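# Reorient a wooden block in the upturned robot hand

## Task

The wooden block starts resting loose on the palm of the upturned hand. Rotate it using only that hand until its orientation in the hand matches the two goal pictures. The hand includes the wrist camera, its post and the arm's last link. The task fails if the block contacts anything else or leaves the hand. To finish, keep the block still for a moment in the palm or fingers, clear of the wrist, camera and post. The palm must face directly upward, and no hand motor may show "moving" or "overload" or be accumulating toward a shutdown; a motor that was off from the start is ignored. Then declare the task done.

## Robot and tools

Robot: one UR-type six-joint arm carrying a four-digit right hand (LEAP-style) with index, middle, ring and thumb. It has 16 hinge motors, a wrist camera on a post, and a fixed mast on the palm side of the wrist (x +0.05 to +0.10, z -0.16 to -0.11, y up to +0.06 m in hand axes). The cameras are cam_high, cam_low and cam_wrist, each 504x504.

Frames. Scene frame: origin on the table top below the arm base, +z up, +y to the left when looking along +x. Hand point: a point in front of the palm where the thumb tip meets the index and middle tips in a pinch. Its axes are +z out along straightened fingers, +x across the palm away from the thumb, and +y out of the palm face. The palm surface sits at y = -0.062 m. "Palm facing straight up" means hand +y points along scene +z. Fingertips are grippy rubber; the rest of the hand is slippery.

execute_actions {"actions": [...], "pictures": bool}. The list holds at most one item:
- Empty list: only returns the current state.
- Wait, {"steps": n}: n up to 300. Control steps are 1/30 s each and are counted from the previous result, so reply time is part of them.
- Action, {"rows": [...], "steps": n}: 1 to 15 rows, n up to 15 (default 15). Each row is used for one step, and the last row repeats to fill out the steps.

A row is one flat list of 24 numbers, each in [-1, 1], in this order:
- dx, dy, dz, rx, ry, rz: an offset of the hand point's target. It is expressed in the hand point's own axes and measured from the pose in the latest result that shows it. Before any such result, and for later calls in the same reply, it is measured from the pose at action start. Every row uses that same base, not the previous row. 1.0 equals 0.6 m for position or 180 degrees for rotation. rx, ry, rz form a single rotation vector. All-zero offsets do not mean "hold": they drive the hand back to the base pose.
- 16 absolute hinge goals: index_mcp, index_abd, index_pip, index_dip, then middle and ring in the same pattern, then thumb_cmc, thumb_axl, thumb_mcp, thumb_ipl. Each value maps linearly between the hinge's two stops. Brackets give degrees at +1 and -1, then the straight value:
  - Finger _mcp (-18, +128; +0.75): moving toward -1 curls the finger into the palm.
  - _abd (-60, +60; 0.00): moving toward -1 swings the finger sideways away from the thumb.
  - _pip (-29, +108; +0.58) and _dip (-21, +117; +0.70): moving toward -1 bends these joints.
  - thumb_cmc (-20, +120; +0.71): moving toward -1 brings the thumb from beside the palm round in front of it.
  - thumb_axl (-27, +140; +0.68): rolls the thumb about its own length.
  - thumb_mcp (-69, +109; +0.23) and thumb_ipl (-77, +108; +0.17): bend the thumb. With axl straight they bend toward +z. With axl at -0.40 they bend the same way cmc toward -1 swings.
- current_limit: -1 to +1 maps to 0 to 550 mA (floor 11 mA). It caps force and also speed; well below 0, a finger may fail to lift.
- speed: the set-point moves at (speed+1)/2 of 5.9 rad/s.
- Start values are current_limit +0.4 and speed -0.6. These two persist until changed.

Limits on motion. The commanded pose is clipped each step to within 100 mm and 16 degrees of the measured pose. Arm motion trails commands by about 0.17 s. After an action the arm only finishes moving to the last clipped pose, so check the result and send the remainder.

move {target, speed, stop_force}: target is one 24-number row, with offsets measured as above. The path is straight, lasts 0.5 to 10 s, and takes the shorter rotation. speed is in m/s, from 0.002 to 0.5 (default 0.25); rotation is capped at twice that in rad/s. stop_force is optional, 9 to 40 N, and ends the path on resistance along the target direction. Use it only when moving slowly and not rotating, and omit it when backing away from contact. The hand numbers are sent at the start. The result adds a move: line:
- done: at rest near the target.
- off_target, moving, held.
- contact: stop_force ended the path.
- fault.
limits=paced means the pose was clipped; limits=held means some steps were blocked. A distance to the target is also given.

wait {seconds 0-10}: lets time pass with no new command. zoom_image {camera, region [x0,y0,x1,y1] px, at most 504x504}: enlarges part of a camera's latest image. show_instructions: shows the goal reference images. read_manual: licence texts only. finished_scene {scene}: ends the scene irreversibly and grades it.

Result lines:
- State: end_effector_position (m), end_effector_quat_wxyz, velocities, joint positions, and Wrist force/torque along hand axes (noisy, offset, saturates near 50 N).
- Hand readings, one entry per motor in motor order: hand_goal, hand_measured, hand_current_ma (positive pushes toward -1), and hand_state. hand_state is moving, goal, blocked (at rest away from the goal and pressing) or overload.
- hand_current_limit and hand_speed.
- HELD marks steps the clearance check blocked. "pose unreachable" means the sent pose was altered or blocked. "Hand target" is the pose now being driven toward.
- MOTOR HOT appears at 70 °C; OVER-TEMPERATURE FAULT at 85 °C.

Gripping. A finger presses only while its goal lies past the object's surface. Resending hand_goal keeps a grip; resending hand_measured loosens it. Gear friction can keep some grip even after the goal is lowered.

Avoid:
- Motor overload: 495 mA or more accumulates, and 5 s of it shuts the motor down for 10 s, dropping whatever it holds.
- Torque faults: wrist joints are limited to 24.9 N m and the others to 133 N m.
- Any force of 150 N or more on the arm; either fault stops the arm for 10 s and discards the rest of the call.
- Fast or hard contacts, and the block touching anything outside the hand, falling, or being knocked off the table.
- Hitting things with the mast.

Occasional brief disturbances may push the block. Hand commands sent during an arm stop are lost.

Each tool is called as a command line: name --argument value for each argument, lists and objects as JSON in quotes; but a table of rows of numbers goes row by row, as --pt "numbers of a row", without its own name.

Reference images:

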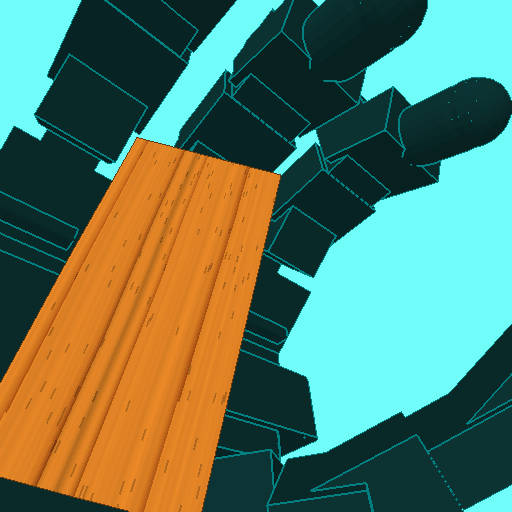

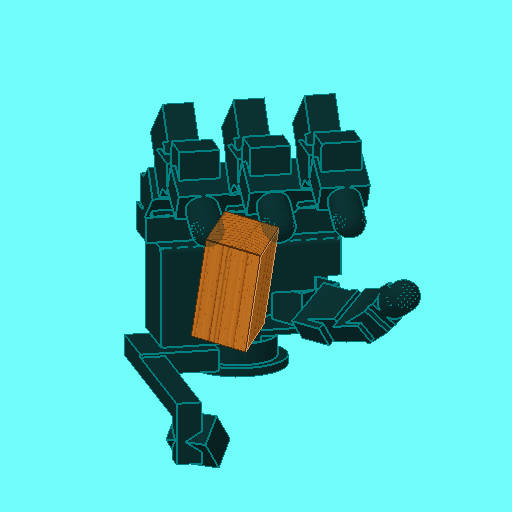

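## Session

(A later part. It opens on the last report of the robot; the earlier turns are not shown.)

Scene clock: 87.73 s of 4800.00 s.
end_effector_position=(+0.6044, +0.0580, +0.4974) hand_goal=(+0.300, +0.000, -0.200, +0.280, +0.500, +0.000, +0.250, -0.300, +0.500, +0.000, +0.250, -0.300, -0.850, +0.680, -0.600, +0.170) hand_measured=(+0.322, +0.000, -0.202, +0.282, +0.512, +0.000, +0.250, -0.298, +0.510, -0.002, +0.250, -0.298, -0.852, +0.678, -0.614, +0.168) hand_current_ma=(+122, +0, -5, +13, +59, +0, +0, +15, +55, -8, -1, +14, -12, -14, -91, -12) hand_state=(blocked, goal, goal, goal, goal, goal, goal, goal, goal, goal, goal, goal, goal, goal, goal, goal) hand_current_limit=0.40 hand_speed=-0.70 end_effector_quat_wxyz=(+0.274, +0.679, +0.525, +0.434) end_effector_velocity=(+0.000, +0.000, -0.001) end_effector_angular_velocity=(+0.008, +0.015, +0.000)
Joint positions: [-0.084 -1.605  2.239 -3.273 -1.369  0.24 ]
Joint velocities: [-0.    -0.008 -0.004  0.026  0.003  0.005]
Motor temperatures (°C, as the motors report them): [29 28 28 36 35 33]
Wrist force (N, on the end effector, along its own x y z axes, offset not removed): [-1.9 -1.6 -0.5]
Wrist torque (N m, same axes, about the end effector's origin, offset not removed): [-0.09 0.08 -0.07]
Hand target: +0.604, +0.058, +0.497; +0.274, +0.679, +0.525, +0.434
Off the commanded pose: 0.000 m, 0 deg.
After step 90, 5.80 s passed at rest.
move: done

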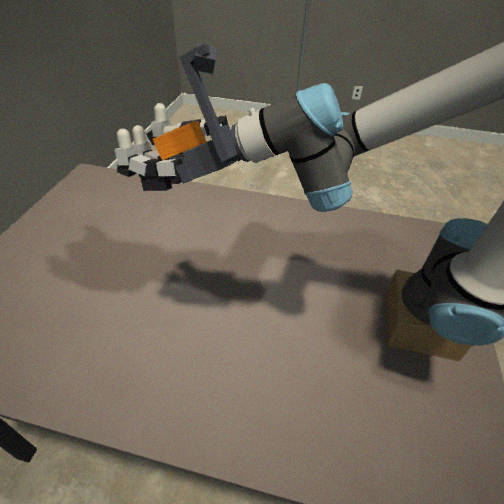

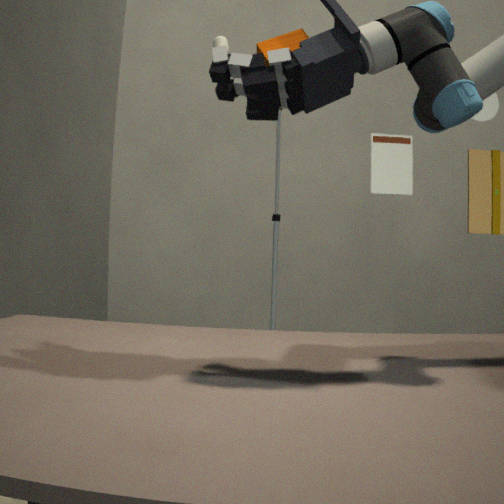

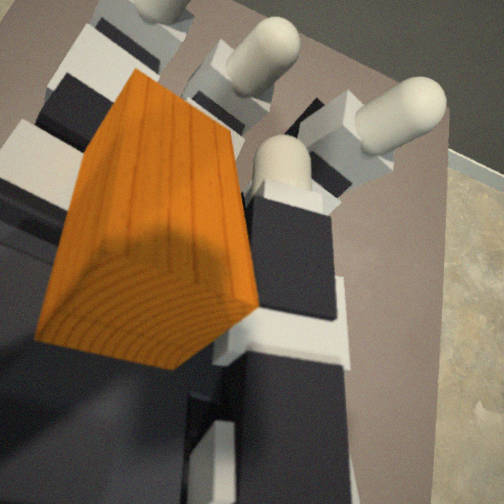

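move --target '[0,0,0,0,0,-0.07,0.3,0,-0.2,0.28,0.75,0,0.3,-0.4,0.5,0,0.25,-0.3,-0.8,0.68,-0.6,0.17,0.4,-0.6]' --speed 0.15

move --target '[0,0,0,0,0,-0.05,0.3,0,-0.2,0.28,0.35,0,0.45,-0.3,0.25,0,0.45,-0.3,-0.8,0.68,-0.6,0.17,0.4,-0.8]' --speed 0.15

zoom_image --camera "cam_high" --region '[100,70,260,210]'

Scene clock: 93.67 s of 4800.00 s.
end_effector_position=(+0.6044, +0.0580, +0.4974) hand_goal=(+0.300, +0.000, -0.200, +0.280, +0.750, +0.000, +0.300, -0.400, +0.500, +0.000, +0.250, -0.300, -0.800, +0.680, -0.600, +0.170) hand_measured=(+0.322, +0.000, -0.202, +0.282, +0.758, +0.000, +0.300, -0.396, +0.510, -0.002, +0.250, -0.298, -0.802, +0.678, -0.614, +0.168) hand_current_ma=(+122, +0, -5, +13, +46, +0, +1, +17, +57, -8, +0, +14, -7, -7, -91, -12) hand_state=(blocked, goal, goal, goal, goal, goal, goal, goal, goal, goal, goal, goal, goal, goal, goal, goal) hand_current_limit=0.40 hand_speed=-0.60 end_effector_quat_wxyz=(+0.320, +0.618, +0.596, +0.402) end_effector_velocity=(-0.000, +0.000, +0.001) end_effector_angular_velocity=(-0.014, -0.003, +0.009)
Joint positions: [-0.134 -1.608  2.266 -3.292 -1.326 -0.002]
Joint velocities: [-0.005 -0.001  0.001 -0.001  0.006 -0.019]
Motor temperatures (°C, as the motors report them): [29 28 28 36 35 33]
Wrist force (N, on the end effector, along its own x y z axes, offset not removed): [-2.7 -1.1 -0.1]
Wrist torque (N m, same axes, about the end effector's origin, offset not removed): [-0.14 0.10 -0.05]
Hand target: +0.604, +0.058, +0.497; +0.320, +0.617, +0.596, +0.402
Off the commanded pose: 0.000 m, 0 deg.
After step 90, 1.73 s passed at rest.
move: done

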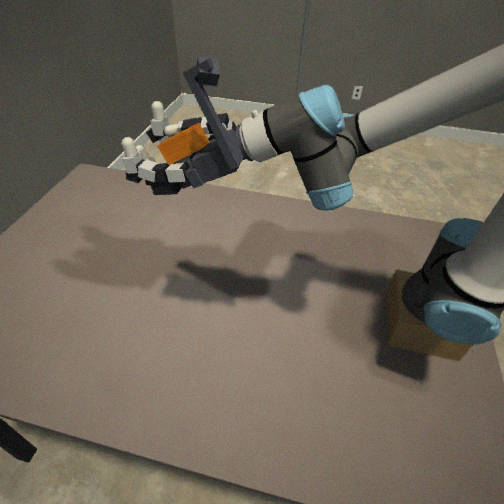

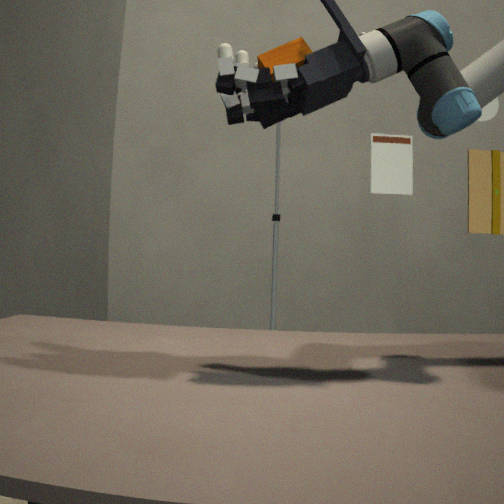

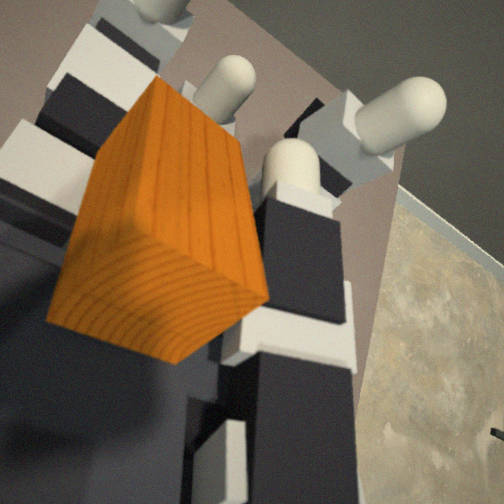

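Scene clock: 94.80 s of 4800.00 s.
end_effector_position=(+0.6044, +0.0580, +0.4974) hand_goal=(+0.300, +0.000, -0.200, +0.280, +0.350, +0.000, +0.450, -0.300, +0.250, +0.000, +0.450, -0.300, -0.800, +0.680, -0.600, +0.170) hand_measured=(+0.322, +0.000, -0.202, +0.282, +0.382, +0.000, +0.450, -0.302, +0.278, -0.002, +0.450, -0.298, -0.802, +0.678, -0.614, +0.168) hand_current_ma=(+122, +0, -5, +13, +176, +0, +1, -12, +154, -8, +0, +14, -7, -7, -88, -12) hand_state=(blocked, goal, goal, goal, blocked, goal, goal, goal, blocked, goal, goal, goal, goal, goal, goal, goal) hand_current_limit=0.40 hand_speed=-0.80 end_effector_quat_wxyz=(+0.350, +0.569, +0.642, +0.376) end_effector_velocity=(-0.001, -0.000, -0.000) end_effector_angular_velocity=(-0.004, -0.000, +0.002)
Joint positions: [-0.172 -1.61   2.28  -3.298 -1.292 -0.178]
Joint velocities: [-0.002 -0.001  0.002 -0.     0.002 -0.006]
Motor temperatures (°C, as the motors report them): [29 28 28 36 35 33]
Wrist force (N, on the end effector, along its own x y z axes, offset not removed): [-0.9 -1.4 0.9]
Wrist torque (N m, same axes, about the end effector's origin, offset not removed): [-0.21 -0.08 -0.08]
Hand target: +0.604, +0.058, +0.497; +0.350, +0.569, +0.642, +0.376
Off the commanded pose: 0.000 m, 0 deg.
move: done

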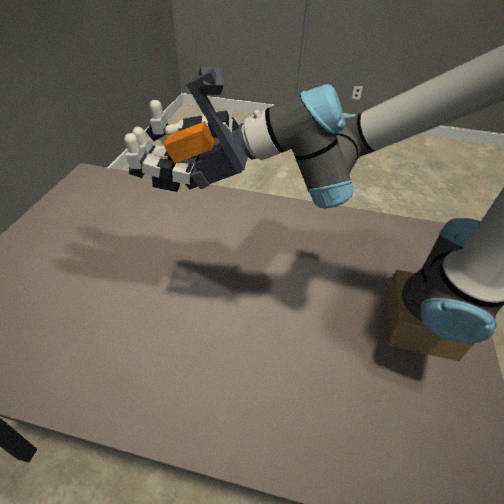

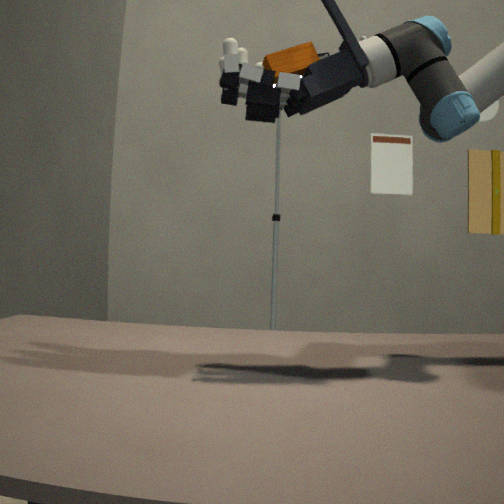

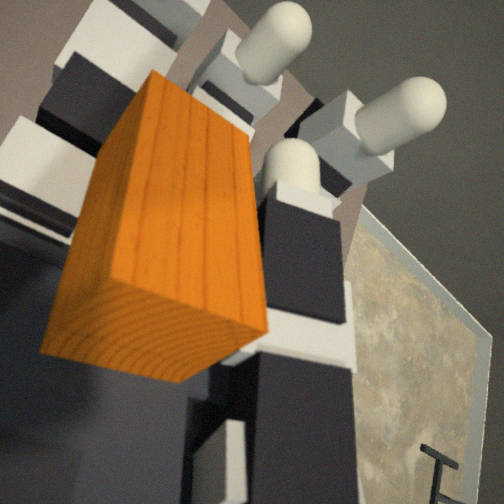

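Region (100, 70, 260, 210) of cam_high's 504x504 image, scaled by 3.150, with more detail than that image has; it fills the top 441 rows of this view, and the rest is white.

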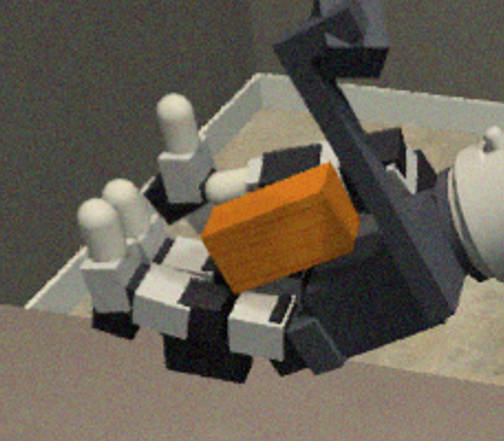

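move --target '[0,0,0,0.08,0,0,0.3,0.2,-0.2,0.28,0.6,0,0.55,-0.6,0.4,0,0.45,-0.5,-0.7,0.68,-0.6,0.17,0.4,-0.6]' --speed 0.15

move --target '[0,0,0,-0.08,0,0,0.3,0.3,-0.2,0.28,0.35,0.15,0.55,-0.4,0.3,-0.1,0.45,-0.5,-0.7,0.68,-0.6,0.17,0.4,-0.8]' --speed 0.15

zoom_image --camera "cam_high" --region '[100,70,260,210]'

Scene clock: 102.63 s of 4800.00 s.
end_effector_position=(+0.6042, +0.0581, +0.4974) hand_goal=(+0.300, +0.200, -0.200, +0.280, +0.600, +0.000, +0.550, -0.600, +0.400, +0.000, +0.450, -0.500, -0.700, +0.680, -0.600, +0.170) hand_measured=(+0.322, +0.196, -0.200, +0.282, +0.610, +0.000, +0.550, -0.596, +0.410, -0.002, +0.450, -0.498, -0.704, +0.678, -0.614, +0.168) hand_current_ma=(+122, -15, -2, +13, +50, +0, +1, +16, +59, -8, +1, +15, -16, -7, -86, -12) hand_state=(blocked, goal, goal, goal, goal, goal, goal, goal, goal, goal, goal, goal, goal, goal, goal, goal) hand_current_limit=0.40 hand_speed=-0.60 end_effector_quat_wxyz=(+0.277, +0.608, +0.684, +0.293) end_effector_velocity=(+0.000, -0.000, +0.000) end_effector_angular_velocity=(-0.002, +0.016, -0.000)
Joint positions: [-0.154 -1.732  2.166 -2.814 -1.358 -0.229]
Joint velocities: [ 0.001 -0.004 -0.011  0.031 -0.004 -0.003]
Motor temperatures (°C, as the motors report them): [29 28 28 36 35 33]
Wrist force (N, on the end effector, along its own x y z axes, offset not removed): [-1.2 -0.3 0.2]
Wrist torque (N m, same axes, about the end effector's origin, offset not removed): [0.11 -0.03 0.04]
Hand target: +0.604, +0.058, +0.497; +0.276, +0.609, +0.684, +0.292
Off the commanded pose: 0.000 m, 0 deg.
After step 90, 3.50 s passed at rest.
move: done

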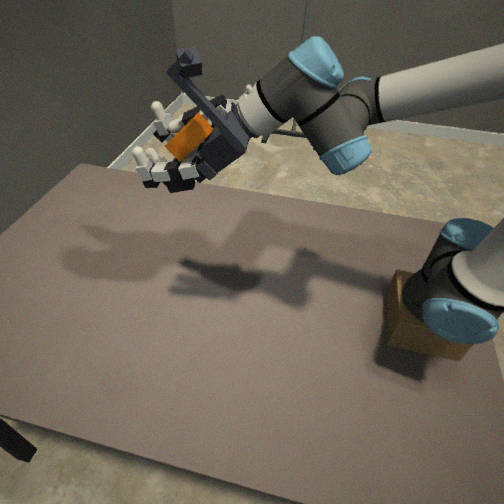

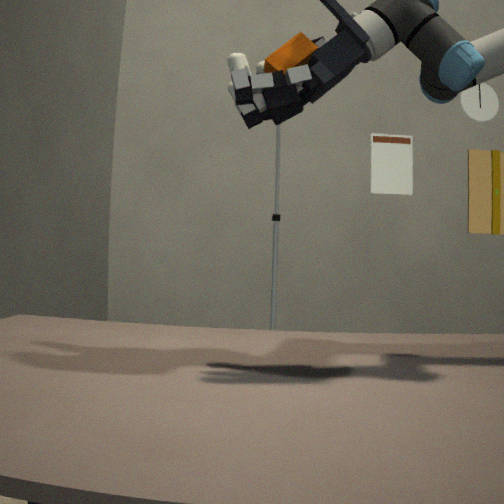

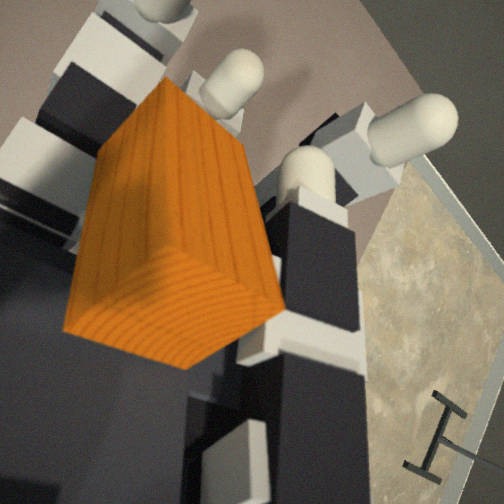

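Scene clock: 103.97 s of 4800.00 s.
end_effector_position=(+0.6043, +0.0581, +0.4974) hand_goal=(+0.300, +0.300, -0.200, +0.280, +0.350, +0.150, +0.550, -0.400, +0.300, -0.100, +0.450, -0.500, -0.700, +0.680, -0.600, +0.170) hand_measured=(+0.322, +0.296, -0.200, +0.282, +0.382, +0.146, +0.550, -0.402, +0.328, -0.096, +0.450, -0.498, -0.702, +0.678, -0.612, +0.168) hand_current_ma=(+122, -14, -2, +13, +171, -18, +1, -13, +151, +15, +1, +14, -13, -7, -84, -12) hand_state=(blocked, goal, goal, goal, blocked, goal, goal, goal, blocked, goal, goal, goal, goal, goal, goal, goal) hand_current_limit=0.40 hand_speed=-0.80 end_effector_quat_wxyz=(+0.350, +0.569, +0.642, +0.376) end_effector_velocity=(+0.000, +0.000, -0.000) end_effector_angular_velocity=(+0.001, -0.018, -0.001)
Joint positions: [-0.172 -1.61   2.28  -3.298 -1.292 -0.178]
Joint velocities: [ 0.     0.014  0.004 -0.037  0.002  0.005]
Motor temperatures (°C, as the motors report them): [29 28 28 36 35 33]
Wrist force (N, on the end effector, along its own x y z axes, offset not removed): [0.0 -1.7 -0.4]
Wrist torque (N m, same axes, about the end effector's origin, offset not removed): [-0.08 -0.16 0.03]
Hand target: +0.604, +0.058, +0.497; +0.351, +0.569, +0.641, +0.377
Off the commanded pose: 0.000 m, 0 deg.
move: done

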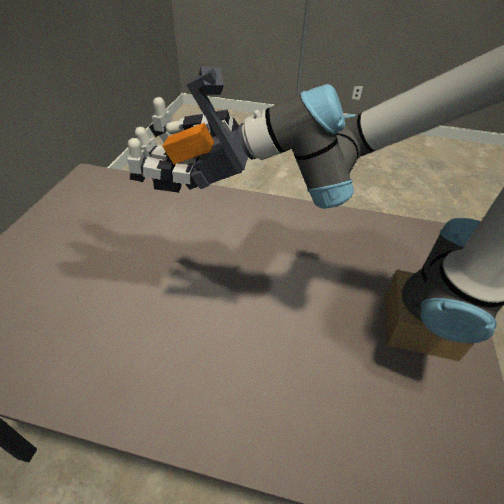

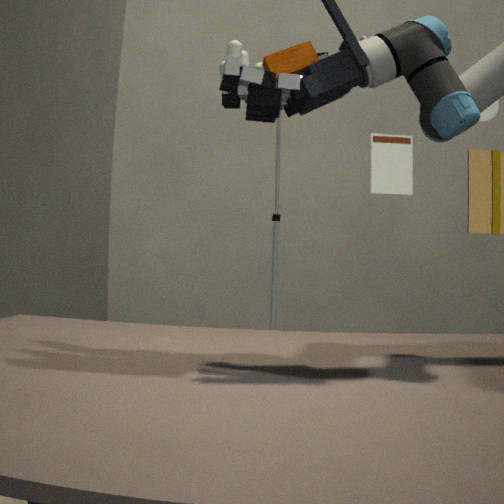

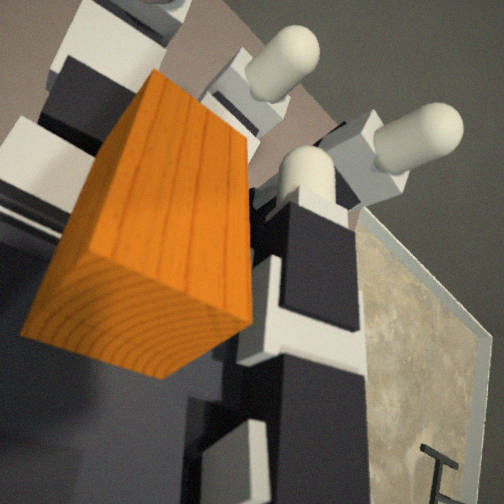

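Region (100, 70, 260, 210) of cam_high's 504x504 image, scaled by 3.150, with more detail than that image has; it fills the top 441 rows of this view, and the rest is white.

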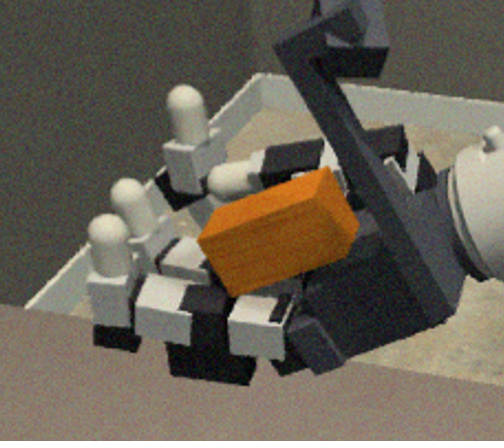

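move --target '[0,0,0,0,0,0,0.6,0.3,-0.2,0.28,0.35,0.15,0.55,-0.4,0.3,-0.1,0.45,-0.5,-0.3,0.68,0,0.17,0.4,-0.3]'

move --target '[0,0,0,0,0,0,0.6,0.3,-0.2,0.28,0.35,0.15,0.55,-0.4,0.3,-0.1,0.45,-0.5,-0.3,-0.35,0,-0.2,0.4,-0.3]'

move --target '[0,0,0,0,0,0,0.6,0.3,-0.2,0.28,0.35,0.15,0.55,-0.4,0.3,-0.1,0.45,-0.5,-0.57,-0.35,-0.6,-0.1,0.4,-0.5]'

move --target '[0,0,0,0,0,0,0.6,0.3,-0.2,0.28,0.2,0.15,0.6,-0.4,0.25,-0.1,0.5,-0.5,-0.57,-0.1,-0.6,-0.1,0.4,-0.8]'

zoom_image --camera "cam_high" --region '[100,70,260,210]'

Scene clock: 118.70 s of 4800.00 s.
end_effector_position=(+0.6043, +0.0581, +0.4974) hand_goal=(+0.600, +0.300, -0.200, +0.280, +0.350, +0.150, +0.550, -0.400, +0.300, -0.100, +0.450, -0.500, -0.300, +0.680, +0.000, +0.170) hand_measured=(+0.608, +0.296, -0.200, +0.282, +0.382, +0.146, +0.550, -0.402, +0.328, -0.096, +0.450, -0.498, -0.300, +0.680, -0.012, +0.168) hand_current_ma=(+44, -14, +1, +13, +171, -17, +1, -13, +151, +15, +1, +14, +4, -4, -73, -12) hand_state=(goal, goal, goal, goal, blocked, goal, goal, goal, blocked, goal, goal, goal, goal, goal, goal, goal) hand_current_limit=0.40 hand_speed=-0.30 end_effector_quat_wxyz=(+0.350, +0.569, +0.642, +0.376) end_effector_velocity=(-0.000, +0.000, -0.000) end_effector_angular_velocity=(+0.001, +0.000, +0.000)
Joint positions: [-0.172 -1.61   2.28  -3.298 -1.292 -0.178]
Joint velocities: [ 0.001 -0.001  0.001  0.    -0.     0.001]
Motor temperatures (°C, as the motors report them): [29 28 28 36 35 33]
Wrist force (N, on the end effector, along its own x y z axes, offset not removed): [-1.1 -0.6 -1.8]
Wrist torque (N m, same axes, about the end effector's origin, offset not removed): [0.17 0.08 0.03]
Hand target: +0.604, +0.058, +0.497; +0.350, +0.569, +0.642, +0.376
Off the commanded pose: 0.000 m, 0 deg.
After step 90, 10.63 s passed at rest.
move: done

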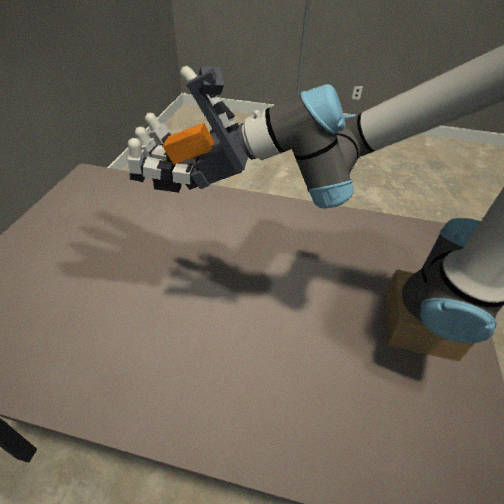

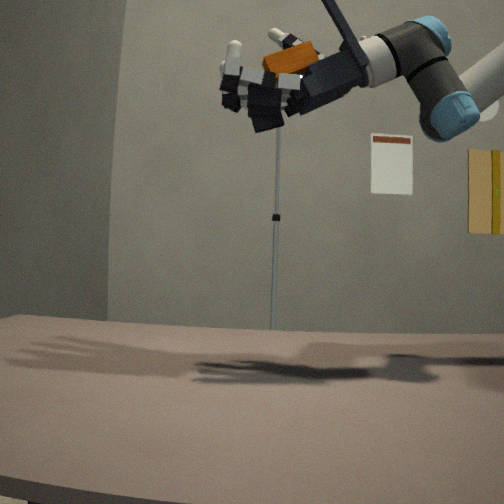

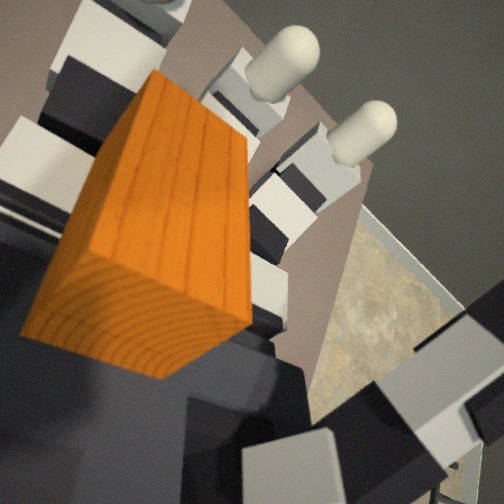

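Scene clock: 120.20 s of 4800.00 s.
end_effector_position=(+0.6043, +0.0581, +0.4974) hand_goal=(+0.600, +0.300, -0.200, +0.280, +0.350, +0.150, +0.550, -0.400, +0.300, -0.100, +0.450, -0.500, -0.300, -0.350, +0.000, -0.200) hand_measured=(+0.608, +0.296, -0.200, +0.282, +0.382, +0.146, +0.550, -0.402, +0.328, -0.096, +0.450, -0.498, -0.298, -0.346, -0.004, -0.200) hand_current_ma=(+44, -14, +1, +13, +171, -17, +1, -13, +151, +15, +1, +14, +7, +33, -32, +5) hand_state=(goal, goal, goal, goal, blocked, goal, goal, goal, blocked, goal, goal, goal, goal, goal, goal, goal) hand_current_limit=0.40 hand_speed=-0.30 end_effector_quat_wxyz=(+0.350, +0.569, +0.642, +0.376) end_effector_velocity=(+0.000, +0.000, -0.000) end_effector_angular_velocity=(+0.000, -0.000, +0.000)
Joint positions: [-0.172 -1.61   2.28  -3.298 -1.292 -0.178]
Joint velocities: [ 0.     0.002  0.    -0.002 -0.     0.   ]
Motor temperatures (°C, as the motors report them): [29 28 28 36 35 33]
Wrist force (N, on the end effector, along its own x y z axes, offset not removed): [-2.7 -0.4 0.7]
Wrist torque (N m, same axes, about the end effector's origin, offset not removed): [-0.01 0.13 -0.15]
Hand target: +0.604, +0.058, +0.497; +0.350, +0.569, +0.642, +0.376
Off the commanded pose: 0.000 m, 0 deg.
move: done

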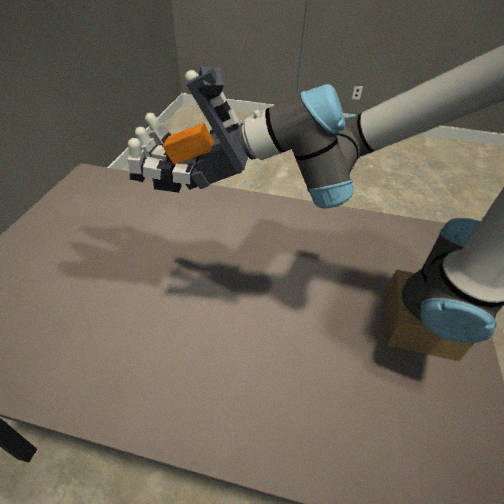

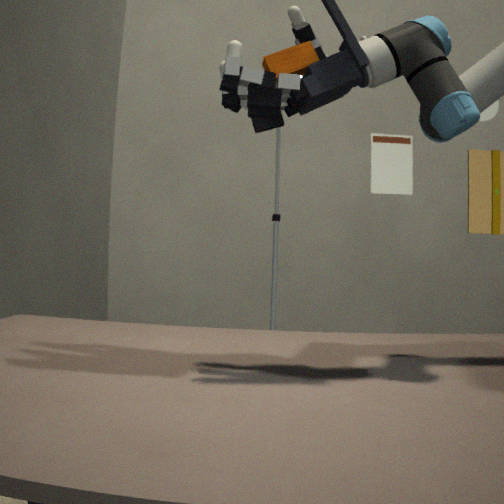

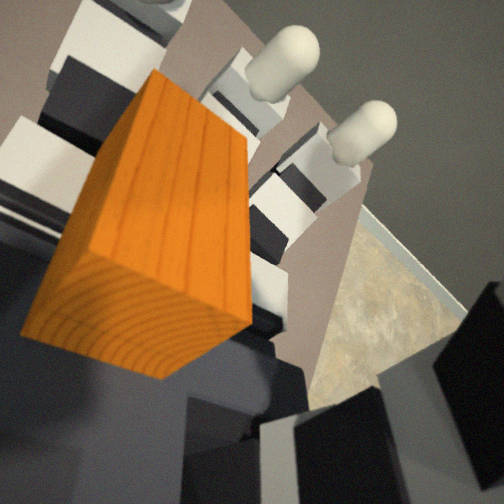

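Scene clock: 121.13 s of 4800.00 s.
end_effector_position=(+0.6043, +0.0581, +0.4974) hand_goal=(+0.600, +0.300, -0.200, +0.280, +0.350, +0.150, +0.550, -0.400, +0.300, -0.100, +0.450, -0.500, -0.570, -0.350, -0.600, -0.100) hand_measured=(+0.608, +0.296, -0.200, +0.282, +0.382, +0.146, +0.550, -0.402, +0.328, -0.098, +0.450, -0.498, -0.572, -0.350, -0.600, -0.104) hand_current_ma=(+44, -14, +1, +13, +171, -16, +1, -13, +151, +12, +1, +14, -13, -3, -5, -31) hand_state=(goal, goal, goal, goal, blocked, goal, goal, goal, blocked, goal, goal, goal, goal, goal, goal, goal) hand_current_limit=0.40 hand_speed=-0.50 end_effector_quat_wxyz=(+0.350, +0.569, +0.642, +0.376) end_effector_velocity=(+0.000, -0.000, +0.000) end_effector_angular_velocity=(-0.000, -0.000, +0.000)
Joint positions: [-0.172 -1.61   2.28  -3.298 -1.292 -0.178]
Joint velocities: [ 0. -0. -0.  0.  0. -0.]
Motor temperatures (°C, as the motors report them): [29 28 28 36 35 33]
Wrist force (N, on the end effector, along its own x y z axes, offset not removed): [-2.5 -0.8 0.1]
Wrist torque (N m, same axes, about the end effector's origin, offset not removed): [-0.08 0.07 -0.07]
Hand target: +0.604, +0.058, +0.497; +0.350, +0.569, +0.642, +0.376
Off the commanded pose: 0.000 m, 0 deg.
move: done

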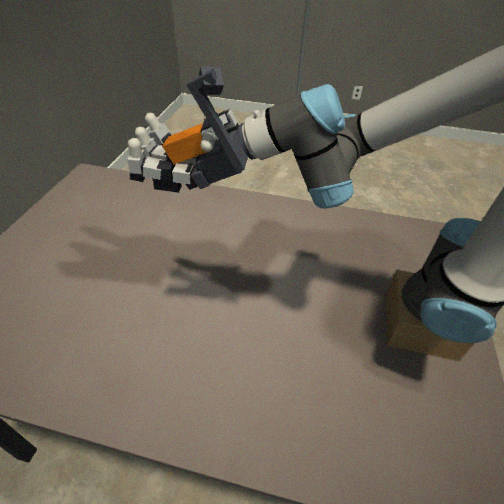

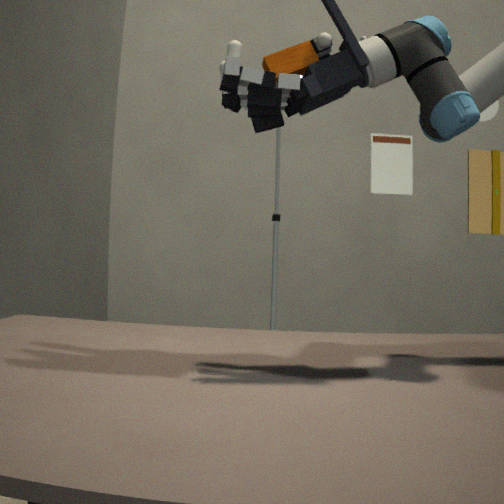

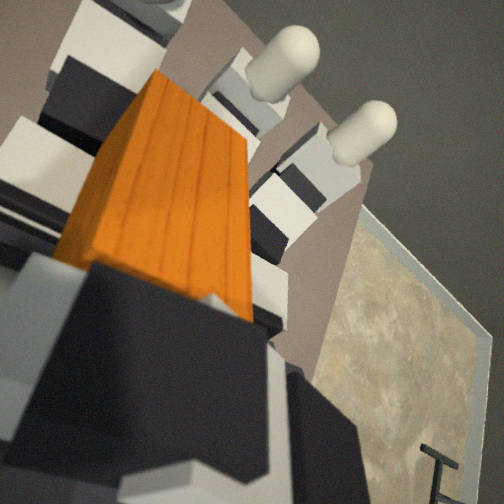

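Scene clock: 121.63 s of 4800.00 s.
end_effector_position=(+0.6043, +0.0581, +0.4974) hand_goal=(+0.600, +0.300, -0.200, +0.280, +0.200, +0.150, +0.600, -0.400, +0.250, -0.100, +0.500, -0.500, -0.570, -0.100, -0.600, -0.100) hand_measured=(+0.608, +0.296, -0.200, +0.282, +0.354, +0.148, +0.600, -0.402, +0.300, -0.100, +0.500, -0.498, -0.564, -0.348, -0.596, -0.104) hand_current_ma=(+44, -14, +1, +13, +385, -13, +0, -13, +270, +3, -1, +14, +30, -385, +31, -31) hand_state=(goal, goal, goal, goal, blocked, goal, goal, goal, blocked, goal, goal, goal, goal, blocked, goal, goal) hand_current_limit=0.40 hand_speed=-0.80 end_effector_quat_wxyz=(+0.350, +0.569, +0.642, +0.376) end_effector_velocity=(+0.000, +0.000, +0.000) end_effector_angular_velocity=(+0.000, -0.000, +0.001)
Joint positions: [-0.172 -1.61   2.28  -3.298 -1.292 -0.178]
Joint velocities: [ 0.001  0.    -0.    -0.001 -0.     0.   ]
Motor temperatures (°C, as the motors report them): [29 28 28 36 35 33]
Wrist force (N, on the end effector, along its own x y z axes, offset not removed): [-0.9 -2.4 -0.5]
Wrist torque (N m, same axes, about the end effector's origin, offset not removed): [-0.22 -0.01 0.00]
Hand target: +0.604, +0.058, +0.497; +0.350, +0.569, +0.642, +0.376
Off the commanded pose: 0.000 m, 0 deg.
move: done

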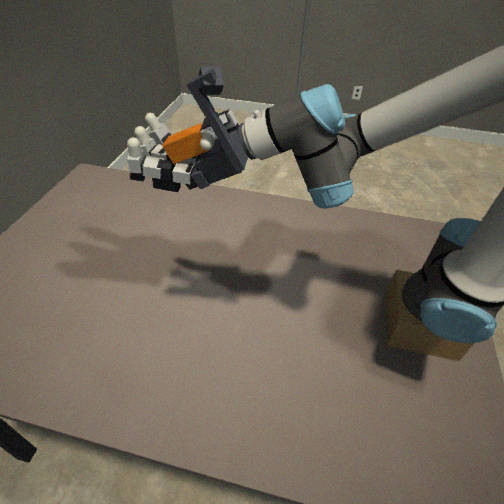

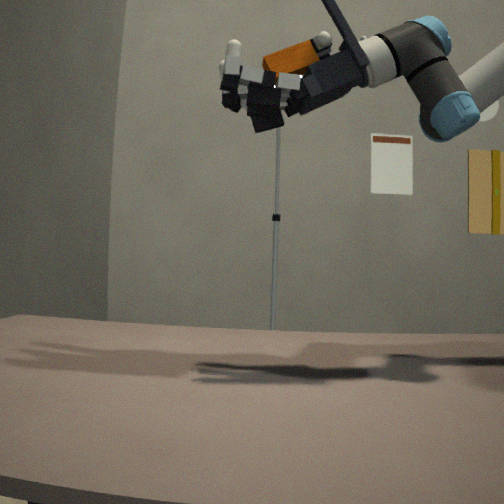

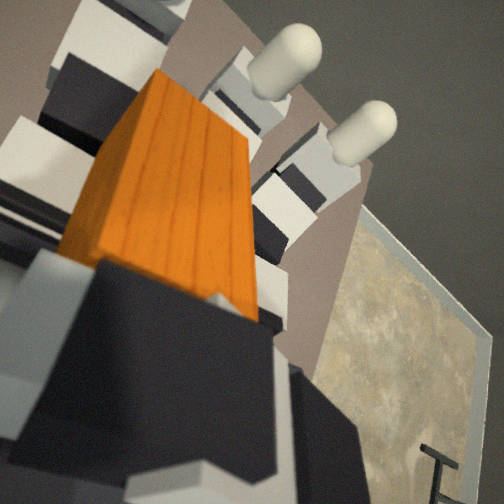

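Region (100, 70, 260, 210) of cam_high's 504x504 image, scaled by 3.150, with more detail than that image has; it fills the top 441 rows of this view, and the rest is white.

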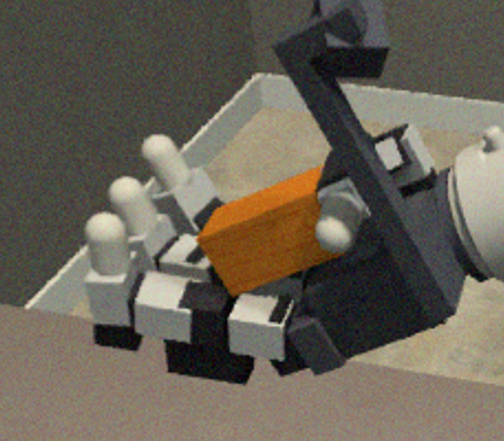

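move --target '[0,0,0,-0.16,0,0,0.6,0.3,-0.2,0.28,0.8,0,0.5,-0.5,0.8,0,0.5,-0.5,-0.57,-0.35,-0.7,0,0.4,-0.8]' --speed 0.2

move --target '[0,0,0,0,0,0,0.6,0.3,-0.2,0.28,0.8,0,0.5,-0.5,0.8,0,0.5,-0.5,-0.57,-0.05,-0.7,0,0.4,-0.8]'

zoom_image --camera "cam_high" --region '[100,70,260,210]'

Scene clock: 128.80 s of 4800.00 s.
end_effector_position=(+0.6045, +0.0580, +0.4976) hand_goal=(+0.600, +0.300, -0.200, +0.280, +0.800, +0.000, +0.500, -0.500, +0.800, +0.000, +0.500, -0.500, -0.570, -0.350, -0.700, +0.000) hand_measured=(+0.608, +0.298, -0.200, +0.282, +0.810, +0.004, +0.510, -0.498, +0.810, -0.004, +0.500, -0.498, -0.574, -0.350, -0.704, -0.004) hand_current_ma=(+45, -13, +1, +13, +57, +14, +47, +15, +54, -17, +1, +14, -23, +1, -25, -34) hand_state=(goal, goal, goal, goal, goal, goal, goal, goal, goal, goal, goal, goal, goal, goal, goal, goal) hand_current_limit=0.40 hand_speed=-0.80 end_effector_quat_wxyz=(+0.480, +0.465, +0.529, +0.523) end_effector_velocity=(+0.001, -0.001, +0.001) end_effector_angular_velocity=(+0.001, -0.017, -0.003)
Joint positions: [-0.167 -1.171  2.237 -4.217 -1.246 -0.018]
Joint velocities: [-0.     0.015 -0.01  -0.023 -0.002  0.005]
Motor temperatures (°C, as the motors report them): [29 28 28 36 35 33]
Wrist force (N, on the end effector, along its own x y z axes, offset not removed): [-1.5 -1.6 -0.7]
Wrist torque (N m, same axes, about the end effector's origin, offset not removed): [-0.14 0.06 -0.10]
Hand target: +0.605, +0.058, +0.498; +0.481, +0.464, +0.528, +0.524
Off the commanded pose: 0.000 m, 0 deg.
After step 90, 2.33 s passed at rest.
move: done

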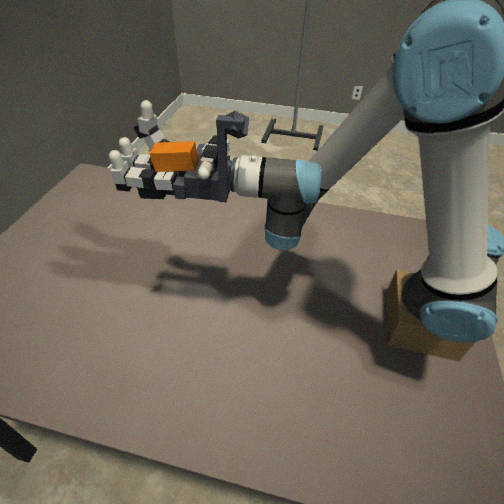

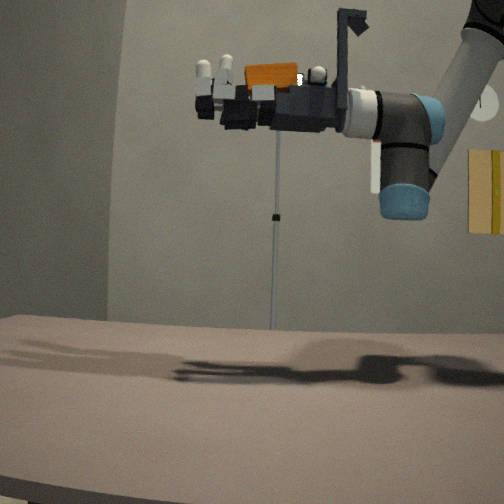

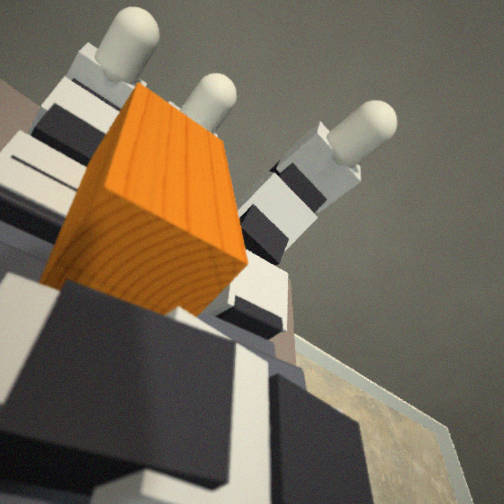

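Scene clock: 129.50 s of 4800.00 s.
end_effector_position=(+0.6045, +0.0581, +0.4977) hand_goal=(+0.600, +0.300, -0.200, +0.280, +0.800, +0.000, +0.500, -0.500, +0.800, +0.000, +0.500, -0.500, -0.570, -0.050, -0.700, +0.000) hand_measured=(+0.608, +0.298, -0.200, +0.282, +0.818, +0.002, +0.510, -0.498, +0.810, -0.004, +0.500, -0.498, -0.574, -0.184, -0.704, -0.002) hand_current_ma=(+45, -13, +1, +13, +97, +12, +47, +15, +54, -17, +1, +14, -23, -385, -20, -9) hand_state=(goal, goal, goal, goal, goal, goal, goal, goal, goal, goal, goal, goal, goal, blocked, goal, goal) hand_current_limit=0.40 hand_speed=-0.80 end_effector_quat_wxyz=(+0.480, +0.465, +0.529, +0.523) end_effector_velocity=(+0.000, -0.000, -0.001) end_effector_angular_velocity=(+0.000, +0.002, -0.000)
Joint positions: [-0.167 -1.171  2.237 -4.217 -1.246 -0.018]
Joint velocities: [-0.     0.     0.     0.002  0.    -0.   ]
Motor temperatures (°C, as the motors report them): [29 28 28 36 35 33]
Wrist force (N, on the end effector, along its own x y z axes, offset not removed): [-2.5 -1.7 -1.8]
Wrist torque (N m, same axes, about the end effector's origin, offset not removed): [-0.01 0.25 -0.13]
Hand target: +0.604, +0.058, +0.498; +0.480, +0.465, +0.529, +0.523
Off the commanded pose: 0.000 m, 0 deg.
move: done

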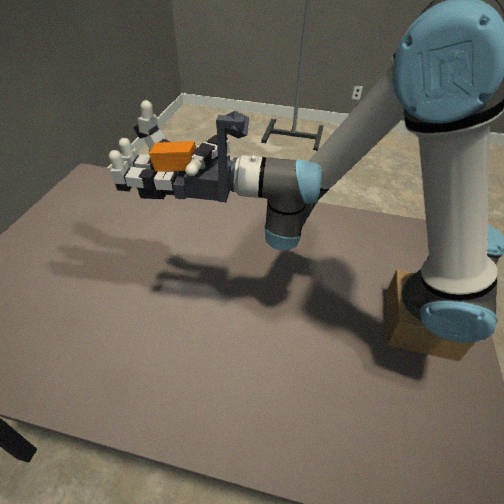

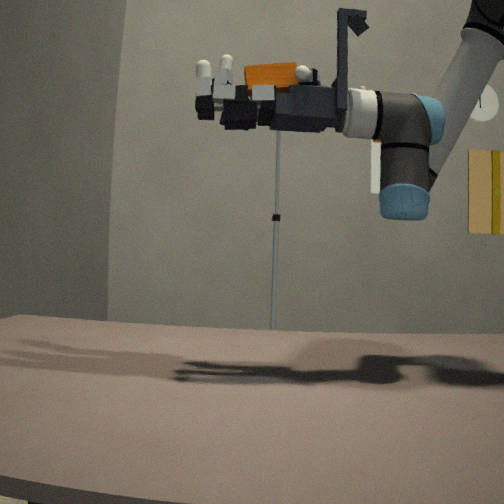

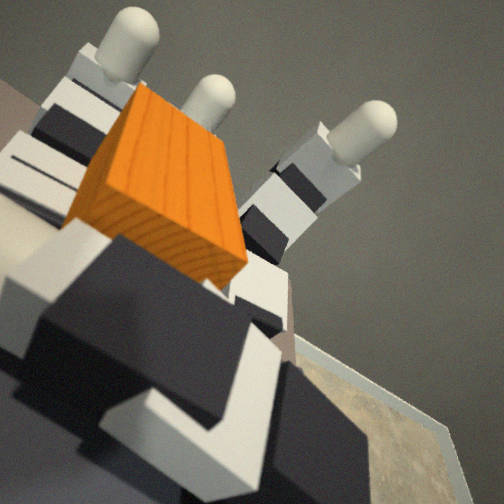

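Region (100, 70, 260, 210) of cam_high's 504x504 image, scaled by 3.150, with more detail than that image has; it fills the top 441 rows of this view, and the rest is white.

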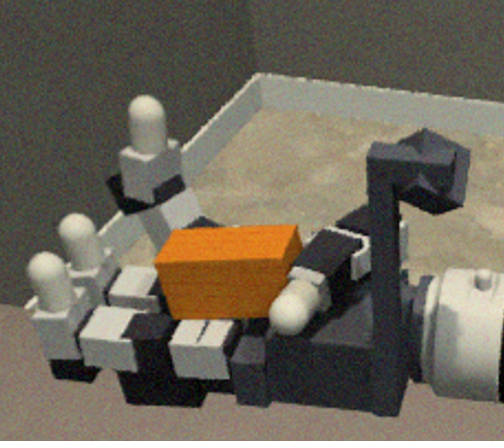

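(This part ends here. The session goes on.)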